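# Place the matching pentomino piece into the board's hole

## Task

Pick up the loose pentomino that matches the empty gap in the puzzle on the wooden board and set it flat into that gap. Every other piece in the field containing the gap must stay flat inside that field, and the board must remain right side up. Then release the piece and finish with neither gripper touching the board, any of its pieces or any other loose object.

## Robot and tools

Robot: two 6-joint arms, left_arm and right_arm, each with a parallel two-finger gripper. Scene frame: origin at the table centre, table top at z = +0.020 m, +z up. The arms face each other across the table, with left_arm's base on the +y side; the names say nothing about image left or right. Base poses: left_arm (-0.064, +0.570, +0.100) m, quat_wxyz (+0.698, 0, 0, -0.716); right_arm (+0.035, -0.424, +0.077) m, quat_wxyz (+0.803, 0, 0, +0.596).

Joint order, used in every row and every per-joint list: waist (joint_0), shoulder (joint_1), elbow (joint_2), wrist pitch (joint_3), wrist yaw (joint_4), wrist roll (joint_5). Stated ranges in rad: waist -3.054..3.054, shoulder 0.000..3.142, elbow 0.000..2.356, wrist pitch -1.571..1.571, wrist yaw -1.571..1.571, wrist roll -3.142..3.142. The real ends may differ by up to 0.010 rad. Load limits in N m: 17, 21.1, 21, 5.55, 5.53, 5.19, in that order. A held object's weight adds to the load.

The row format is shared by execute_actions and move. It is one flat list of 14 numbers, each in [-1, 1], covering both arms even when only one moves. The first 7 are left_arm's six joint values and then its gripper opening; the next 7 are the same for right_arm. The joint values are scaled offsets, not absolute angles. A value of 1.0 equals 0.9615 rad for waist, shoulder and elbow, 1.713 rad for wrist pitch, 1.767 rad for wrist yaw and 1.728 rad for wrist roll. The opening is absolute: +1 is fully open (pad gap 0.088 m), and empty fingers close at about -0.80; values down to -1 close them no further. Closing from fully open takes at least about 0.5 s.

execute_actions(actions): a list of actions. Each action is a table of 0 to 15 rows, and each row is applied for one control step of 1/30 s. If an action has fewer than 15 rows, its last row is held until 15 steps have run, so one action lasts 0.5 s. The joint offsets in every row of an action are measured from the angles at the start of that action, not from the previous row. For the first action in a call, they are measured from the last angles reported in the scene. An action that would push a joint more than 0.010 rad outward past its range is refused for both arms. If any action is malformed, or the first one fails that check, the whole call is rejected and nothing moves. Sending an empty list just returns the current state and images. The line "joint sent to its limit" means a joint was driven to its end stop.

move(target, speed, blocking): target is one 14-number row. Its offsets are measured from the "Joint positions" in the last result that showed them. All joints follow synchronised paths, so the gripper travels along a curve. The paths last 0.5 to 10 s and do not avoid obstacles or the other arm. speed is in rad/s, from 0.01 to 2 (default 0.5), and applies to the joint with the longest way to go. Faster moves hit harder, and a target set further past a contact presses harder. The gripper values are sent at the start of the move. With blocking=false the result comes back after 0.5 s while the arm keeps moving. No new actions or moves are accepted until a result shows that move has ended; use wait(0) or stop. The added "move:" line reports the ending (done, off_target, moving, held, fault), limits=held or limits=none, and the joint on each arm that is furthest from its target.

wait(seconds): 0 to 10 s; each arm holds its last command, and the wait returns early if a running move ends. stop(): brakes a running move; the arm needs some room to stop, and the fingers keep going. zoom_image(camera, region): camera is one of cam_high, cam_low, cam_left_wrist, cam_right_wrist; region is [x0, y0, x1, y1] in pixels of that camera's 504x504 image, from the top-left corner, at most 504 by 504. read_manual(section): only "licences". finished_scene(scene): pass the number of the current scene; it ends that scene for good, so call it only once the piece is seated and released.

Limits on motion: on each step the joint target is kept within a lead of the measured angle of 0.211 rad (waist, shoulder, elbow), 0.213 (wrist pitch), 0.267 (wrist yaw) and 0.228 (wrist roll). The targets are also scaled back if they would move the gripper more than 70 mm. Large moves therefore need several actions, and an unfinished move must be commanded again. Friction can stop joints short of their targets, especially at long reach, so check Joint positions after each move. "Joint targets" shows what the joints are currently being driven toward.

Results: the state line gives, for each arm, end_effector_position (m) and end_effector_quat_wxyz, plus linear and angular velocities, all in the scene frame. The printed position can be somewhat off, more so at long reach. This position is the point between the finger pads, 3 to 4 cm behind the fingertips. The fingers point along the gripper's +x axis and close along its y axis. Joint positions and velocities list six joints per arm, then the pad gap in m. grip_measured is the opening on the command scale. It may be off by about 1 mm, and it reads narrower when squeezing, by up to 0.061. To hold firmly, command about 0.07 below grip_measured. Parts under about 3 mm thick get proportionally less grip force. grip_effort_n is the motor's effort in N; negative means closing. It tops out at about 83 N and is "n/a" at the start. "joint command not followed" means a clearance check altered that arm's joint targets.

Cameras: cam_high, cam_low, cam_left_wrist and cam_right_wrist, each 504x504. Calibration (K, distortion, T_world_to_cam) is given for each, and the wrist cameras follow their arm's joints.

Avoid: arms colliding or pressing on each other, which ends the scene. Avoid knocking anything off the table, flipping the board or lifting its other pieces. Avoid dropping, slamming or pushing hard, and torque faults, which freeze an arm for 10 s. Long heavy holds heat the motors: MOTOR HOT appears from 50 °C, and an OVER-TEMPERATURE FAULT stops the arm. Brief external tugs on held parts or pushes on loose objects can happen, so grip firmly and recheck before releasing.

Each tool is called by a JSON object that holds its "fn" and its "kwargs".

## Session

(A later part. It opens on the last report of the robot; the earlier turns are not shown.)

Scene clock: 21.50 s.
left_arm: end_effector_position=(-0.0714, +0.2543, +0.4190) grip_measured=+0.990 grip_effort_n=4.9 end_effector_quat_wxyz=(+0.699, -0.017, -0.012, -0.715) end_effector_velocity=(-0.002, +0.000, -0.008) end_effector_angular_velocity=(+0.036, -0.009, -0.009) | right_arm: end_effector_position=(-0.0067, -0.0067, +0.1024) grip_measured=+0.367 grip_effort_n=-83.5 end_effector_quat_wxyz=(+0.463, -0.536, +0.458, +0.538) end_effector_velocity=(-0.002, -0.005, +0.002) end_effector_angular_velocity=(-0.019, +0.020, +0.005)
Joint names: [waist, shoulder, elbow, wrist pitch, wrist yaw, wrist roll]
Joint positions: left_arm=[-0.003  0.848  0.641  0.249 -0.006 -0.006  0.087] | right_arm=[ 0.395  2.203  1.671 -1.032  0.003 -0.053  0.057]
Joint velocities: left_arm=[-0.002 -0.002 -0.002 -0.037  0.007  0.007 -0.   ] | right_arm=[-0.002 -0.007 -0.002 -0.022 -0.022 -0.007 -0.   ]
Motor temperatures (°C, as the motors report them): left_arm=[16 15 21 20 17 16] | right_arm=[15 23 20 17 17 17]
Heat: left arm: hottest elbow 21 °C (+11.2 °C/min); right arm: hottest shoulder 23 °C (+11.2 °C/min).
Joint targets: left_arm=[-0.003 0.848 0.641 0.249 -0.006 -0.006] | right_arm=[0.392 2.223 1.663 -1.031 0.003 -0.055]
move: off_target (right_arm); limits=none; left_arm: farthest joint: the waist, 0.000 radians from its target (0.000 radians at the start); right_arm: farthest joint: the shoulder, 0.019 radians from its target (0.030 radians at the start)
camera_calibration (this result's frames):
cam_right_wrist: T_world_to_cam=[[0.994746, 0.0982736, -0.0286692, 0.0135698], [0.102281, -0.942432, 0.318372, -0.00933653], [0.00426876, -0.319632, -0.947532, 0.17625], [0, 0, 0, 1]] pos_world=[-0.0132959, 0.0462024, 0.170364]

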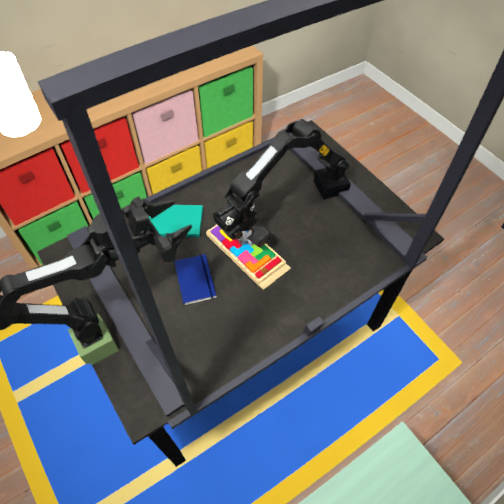

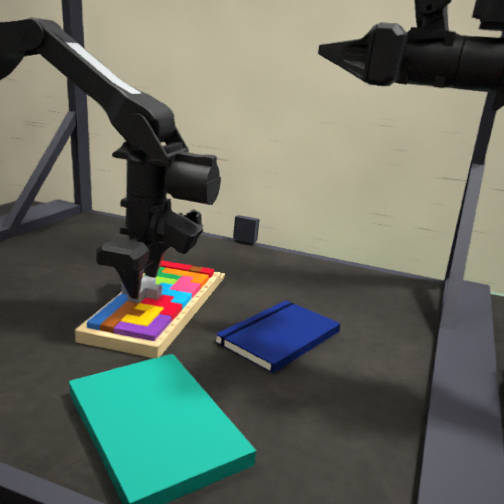

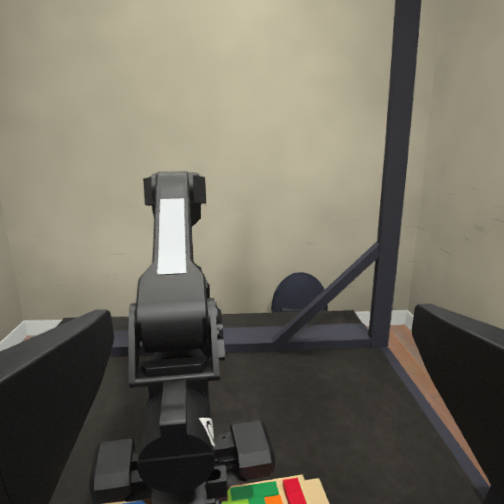

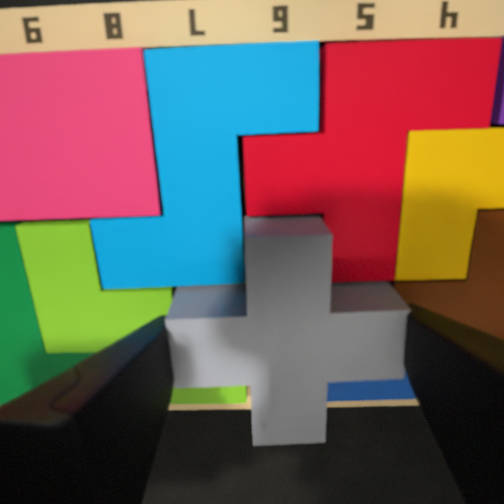

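{"fn": "move", "kwargs": {"target": [0,0,0,0,0,0,1,0,0.032,-0.008,0.002,0,0,0.29], "speed": 0.04}}

{"fn": "zoom_image", "kwargs": {"camera": "cam_low", "region": [80, 250, 200, 340]}}

Scene clock: 23.27 s.
left_arm: end_effector_position=(-0.0714, +0.2543, +0.4190) grip_measured=+0.990 grip_effort_n=4.9 end_effector_quat_wxyz=(+0.699, -0.017, -0.012, -0.715) end_effector_velocity=(+0.003, +0.000, -0.004) end_effector_angular_velocity=(+0.012, -0.007, +0.020) | right_arm: end_effector_position=(-0.0068, -0.0066, +0.0984) grip_measured=+0.367 grip_effort_n=-83.5 end_effector_quat_wxyz=(+0.461, -0.537, +0.459, +0.537) end_effector_velocity=(-0.004, -0.004, +0.001) end_effector_angular_velocity=(-0.010, +0.021, +0.010)
Joint names: [waist, shoulder, elbow, wrist pitch, wrist yaw, wrist roll]
Joint positions: left_arm=[-0.003  0.848  0.641  0.249 -0.006 -0.006  0.087] | right_arm=[ 0.395  2.213  1.671 -1.027  0.003 -0.053  0.057]
Joint velocities: left_arm=[-0.002 -0.002 -0.007 -0.007 -0.022  0.007 -0.   ] | right_arm=[ 0.002 -0.007 -0.007 -0.007 -0.022 -0.007 -0.   ]
Motor temperatures (°C, as the motors report them): left_arm=[16 15 21 20 17 16] | right_arm=[15 24 20 17 17 17]
Heat: left arm: hottest elbow 21 °C (+10.3 °C/min); right arm: hottest shoulder 24 °C (+12.9 °C/min).
Joint targets: left_arm=[-0.003 0.848 0.641 0.249 -0.006 -0.006] | right_arm=[0.395 2.234 1.663 -1.028 0.003 -0.053]
move: off_target (right_arm); limits=none; left_arm: farthest joint: the waist, 0.000 radians from its target (0.000 radians at the start); right_arm: farthest joint: the shoulder, 0.021 radians from its target (0.030 radians at the start)
camera_calibration (this result's frames):
cam_right_wrist: T_world_to_cam=[[0.994763, 0.0981105, -0.0286572, 0.0134545], [0.102097, -0.940604, 0.323791, -0.00848293], [0.00481222, -0.325021, -0.945695, 0.172328], [0, 0, 0, 1]] pos_world=[-0.0133472, 0.0467111, 0.166102]

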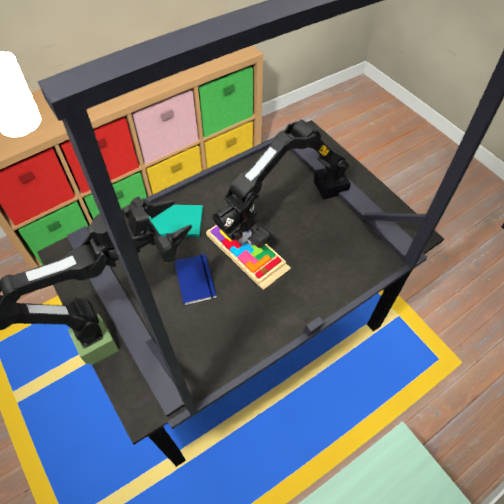

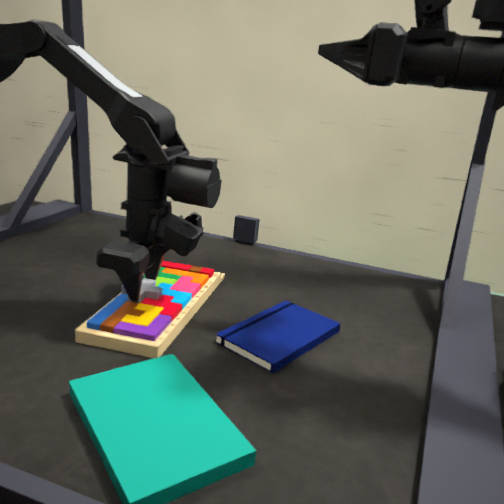

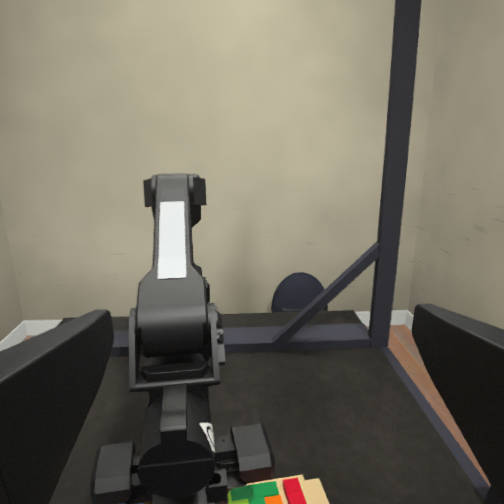

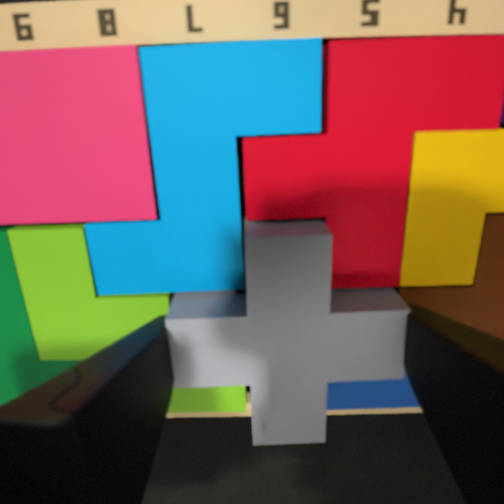

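Region (80, 250, 200, 340) of cam_low's 504x504 image, scaled by 4.200, with more detail than that image has; it fills the top 378 rows of this view, and the rest is white.

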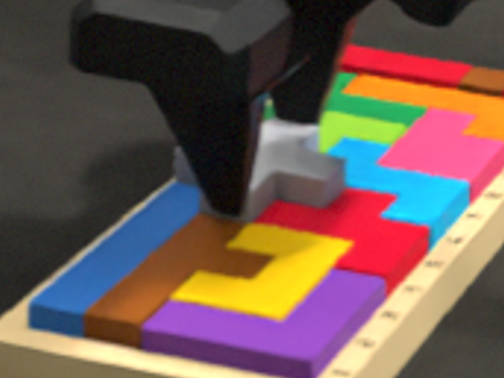

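{"fn": "move", "kwargs": {"target": [0,0,0,0,0,0,1,0,0.027,-0.008,0.003,0,0,0.29], "speed": 0.04}}

{"fn": "move", "kwargs": {"target": [0,0,0,0,0,0,1,0,0,0,0,0,0,0.55]}}

{"fn": "move", "kwargs": {"target": [0,0,0,0,0,0,1,0,-0.1,0,0,0,0,0.55], "speed": 0.3}}

{"fn": "zoom_image", "kwargs": {"camera": "cam_low", "region": [80, 250, 200, 340]}}

Scene clock: 25.30 s.
left_arm: end_effector_position=(-0.0714, +0.2543, +0.4190) grip_measured=+0.990 grip_effort_n=4.9 end_effector_quat_wxyz=(+0.699, -0.017, -0.012, -0.715) end_effector_velocity=(-0.002, +0.000, -0.005) end_effector_angular_velocity=(+0.022, +0.021, -0.011) | right_arm: end_effector_position=(-0.0068, -0.0062, +0.0961) grip_measured=+0.367 grip_effort_n=-83.5 end_effector_quat_wxyz=(+0.461, -0.538, +0.460, +0.536) end_effector_velocity=(+0.000, -0.004, -0.001) end_effector_angular_velocity=(-0.013, +0.006, +0.020)
Joint names: [waist, shoulder, elbow, wrist pitch, wrist yaw, wrist roll]
Joint positions: left_arm=[-0.003  0.848  0.641  0.249 -0.006 -0.006  0.087] | right_arm=[ 0.395  2.219  1.671 -1.023  0.003 -0.053  0.057]
Joint velocities: left_arm=[-0.002 -0.002 -0.002 -0.022  0.007 -0.022  0.   ] | right_arm=[-0.002 -0.002 -0.007 -0.007 -0.007 -0.022 -0.   ]
Motor temperatures (°C, as the motors report them): left_arm=[16 15 21 20 17 16] | right_arm=[15 24 20 17 17 17]
Heat: left arm: hottest elbow 21 °C (+9.5 °C/min); right arm: hottest shoulder 24 °C (+11.9 °C/min).
Joint targets: left_arm=[-0.003 0.848 0.641 0.249 -0.006 -0.006] | right_arm=[0.395 2.240 1.663 -1.022 0.003 -0.053]
move: off_target (right_arm); limits=none; left_arm: farthest joint: the waist, 0.000 radians from its target (0.000 radians at the start); right_arm: farthest joint: the shoulder, 0.020 radians from its target (0.026 radians at the start)
camera_calibration (this result's frames):
cam_right_wrist: T_world_to_cam=[[0.994767, 0.0980669, -0.0286538, 0.0133894], [0.102047, -0.940111, 0.325234, -0.00746216], [0.00495696, -0.326456, -0.945199, 0.170254], [0, 0, 0, 1]] pos_world=[-0.0134018, 0.0472522, 0.163735]

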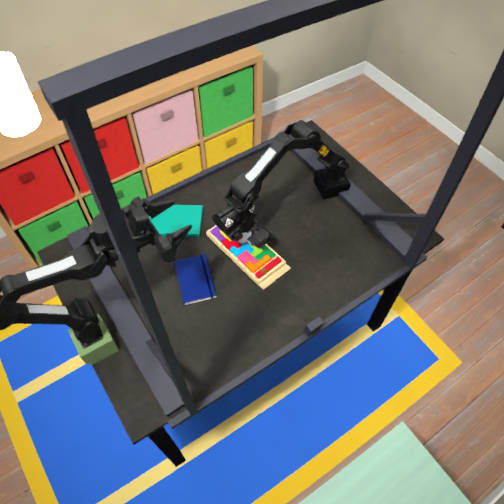

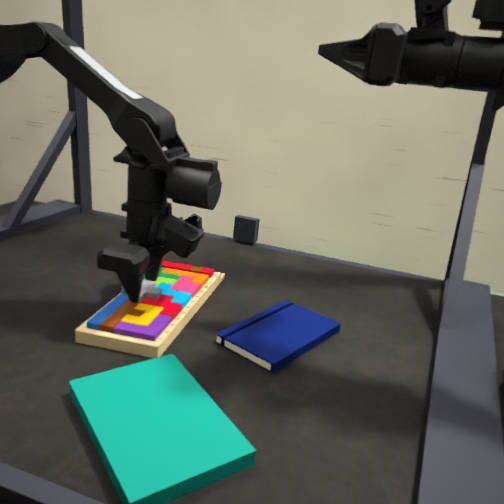

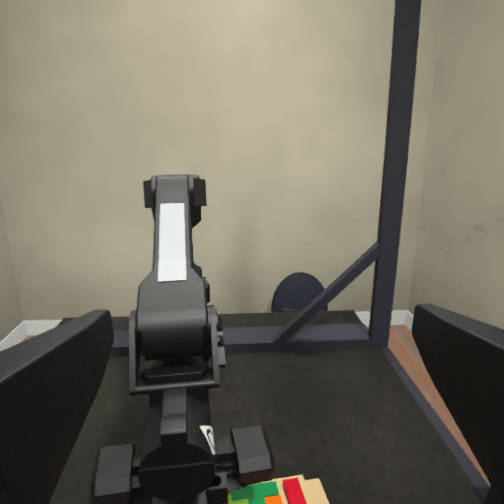

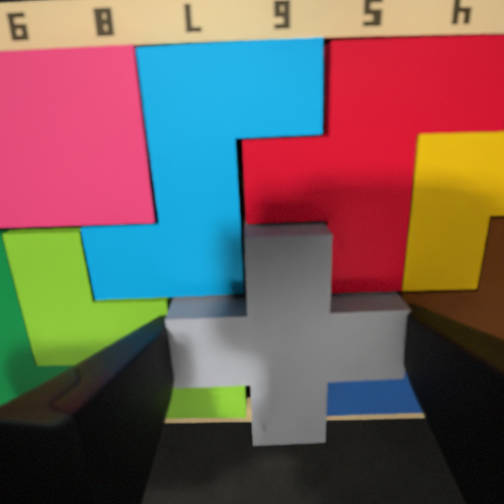

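Scene clock: 25.80 s.
left_arm: end_effector_position=(-0.0714, +0.2543, +0.4190) grip_measured=+0.990 grip_effort_n=4.9 end_effector_quat_wxyz=(+0.699, -0.017, -0.012, -0.715) end_effector_velocity=(+0.004, +0.001, -0.001) end_effector_angular_velocity=(+0.003, +0.008, +0.024) | right_arm: end_effector_position=(-0.0068, -0.0062, +0.0961) grip_measured=+0.547 grip_effort_n=14.7 end_effector_quat_wxyz=(+0.461, -0.538, +0.460, +0.536) end_effector_velocity=(-0.002, -0.005, +0.000) end_effector_angular_velocity=(-0.023, +0.005, +0.024)
Joint names: [waist, shoulder, elbow, wrist pitch, wrist yaw, wrist roll]
Joint positions: left_arm=[-0.003  0.848  0.641  0.249 -0.006 -0.006  0.087] | right_arm=[ 0.395  2.219  1.671 -1.023  0.003 -0.053  0.066]
Joint velocities: left_arm=[ 0.002 -0.007 -0.002 -0.007 -0.022 -0.007 -0.   ] | right_arm=[ 0.002 -0.002 -0.002 -0.022 -0.007 -0.022  0.   ]
Motor temperatures (°C, as the motors report them): left_arm=[16 15 21 20 17 16] | right_arm=[15 24 20 17 17 17]
Heat: left arm: hottest elbow 21 °C (+9.3 °C/min); right arm: hottest shoulder 24 °C (+11.6 °C/min).
Joint targets: left_arm=[-0.003 0.848 0.641 0.249 -0.006 -0.006] | right_arm=[0.395 2.219 1.671 -1.023 0.003 -0.053]
move: done; limits=none; left_arm: farthest joint: the waist, 0.000 radians from its target (0.000 radians at the start); right_arm: farthest joint: the waist, 0.000 radians from its target (0.000 radians at the start)
camera_calibration (this result's frames):
cam_right_wrist: T_world_to_cam=[[0.994767, 0.0980669, -0.0286538, 0.0133894], [0.102047, -0.940111, 0.325234, -0.00746216], [0.00495696, -0.326456, -0.945199, 0.170254], [0, 0, 0, 1]] pos_world=[-0.0134018, 0.0472522, 0.163735]

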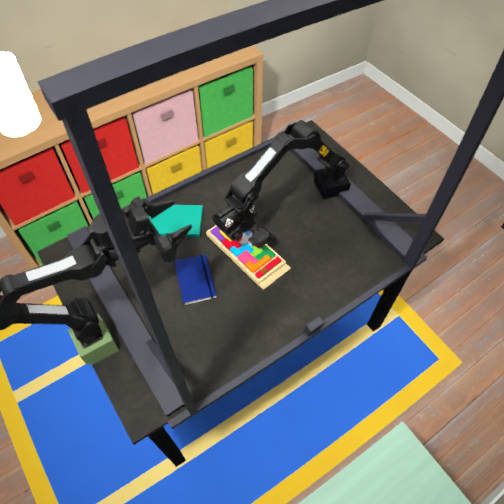

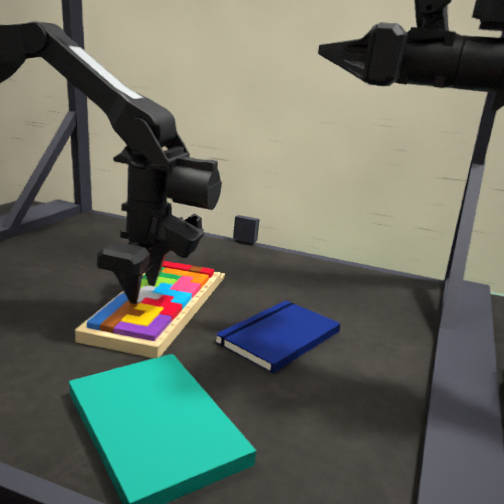

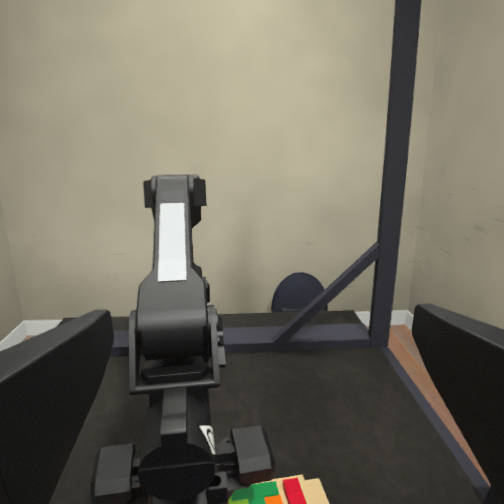

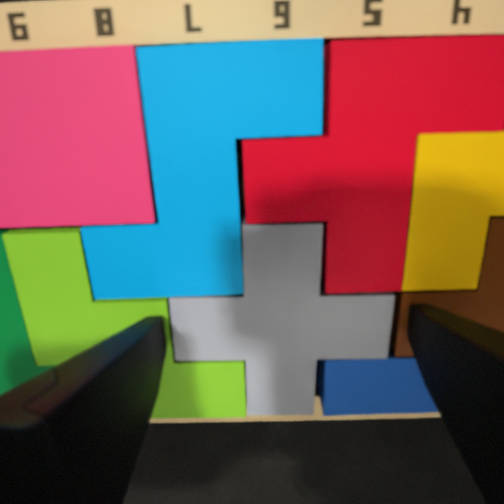

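Scene clock: 26.60 s.
left_arm: end_effector_position=(-0.0714, +0.2543, +0.4190) grip_measured=+0.990 grip_effort_n=4.9 end_effector_quat_wxyz=(+0.699, -0.017, -0.012, -0.715) end_effector_velocity=(+0.000, -0.001, -0.000) end_effector_angular_velocity=(-0.003, -0.007, +0.005) | right_arm: end_effector_position=(-0.0074, -0.0005, +0.1302) grip_measured=+0.548 grip_effort_n=14.7 end_effector_quat_wxyz=(+0.481, -0.515, +0.439, +0.557) end_effector_velocity=(+0.001, -0.006, +0.001) end_effector_angular_velocity=(-0.023, +0.004, +0.005)
Joint names: [waist, shoulder, elbow, wrist pitch, wrist yaw, wrist roll]
Joint positions: left_arm=[-0.003  0.848  0.641  0.249 -0.006 -0.006  0.087] | right_arm=[ 0.395  2.134  1.671 -1.023  0.003 -0.053  0.066]
Joint velocities: left_arm=[-0.002  0.002 -0.002  0.007 -0.007  0.007 -0.   ] | right_arm=[-0.002 -0.007 -0.007 -0.022 -0.007 -0.007  0.   ]
Motor temperatures (°C, as the motors report them): left_arm=[16 15 22 20 17 16] | right_arm=[15 24 20 17 17 17]
Heat: left arm: hottest elbow 22 °C (+11.3 °C/min); right arm: hottest shoulder 24 °C (+11.3 °C/min).
Joint targets: left_arm=[-0.003 0.848 0.641 0.249 -0.006 -0.006] | right_arm=[0.395 2.123 1.671 -1.023 0.003 -0.053]
move: off_target (right_arm); limits=none; left_arm: farthest joint: the waist, 0.000 radians from its target (0.000 radians at the start); right_arm: farthest joint: the shoulder, 0.011 radians from its target (0.096 radians at the start)
camera_calibration (this result's frames):
cam_right_wrist: T_world_to_cam=[[0.994523, 0.100486, -0.02874, 0.0143901], [0.104467, -0.964111, 0.244083, -0.00260424], [-0.00318151, -0.245749, -0.969328, 0.207466], [0, 0, 0, 1]] pos_world=[-0.0133792, 0.0470279, 0.202152]

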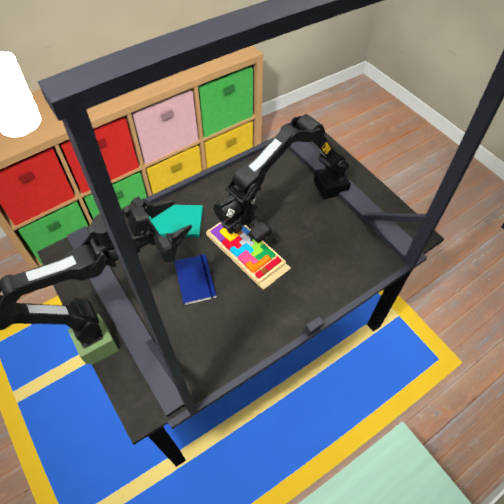

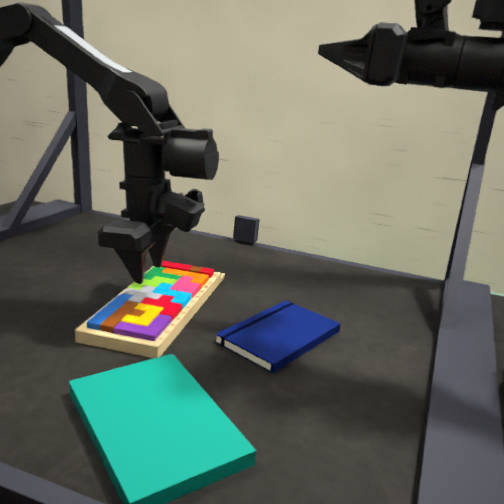

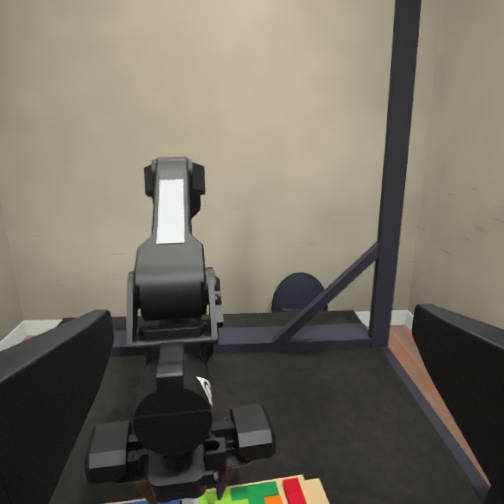

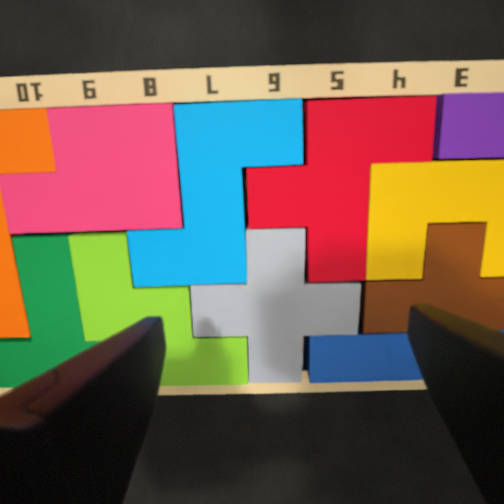

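Region (80, 250, 200, 340) of cam_low's 504x504 image, scaled by 4.200, with more detail than that image has; it fills the top 378 rows of this view, and the rest is white.

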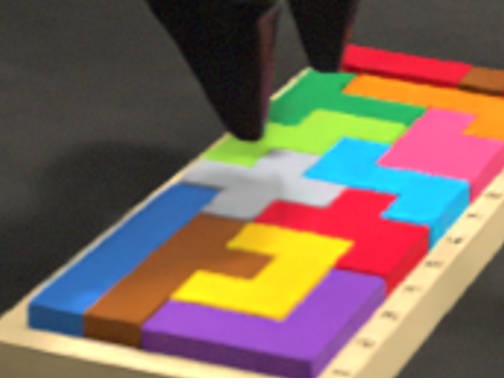

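{"fn": "finished_scene", "kwargs": {"scene": 2}}

The scene is finished: the task was done.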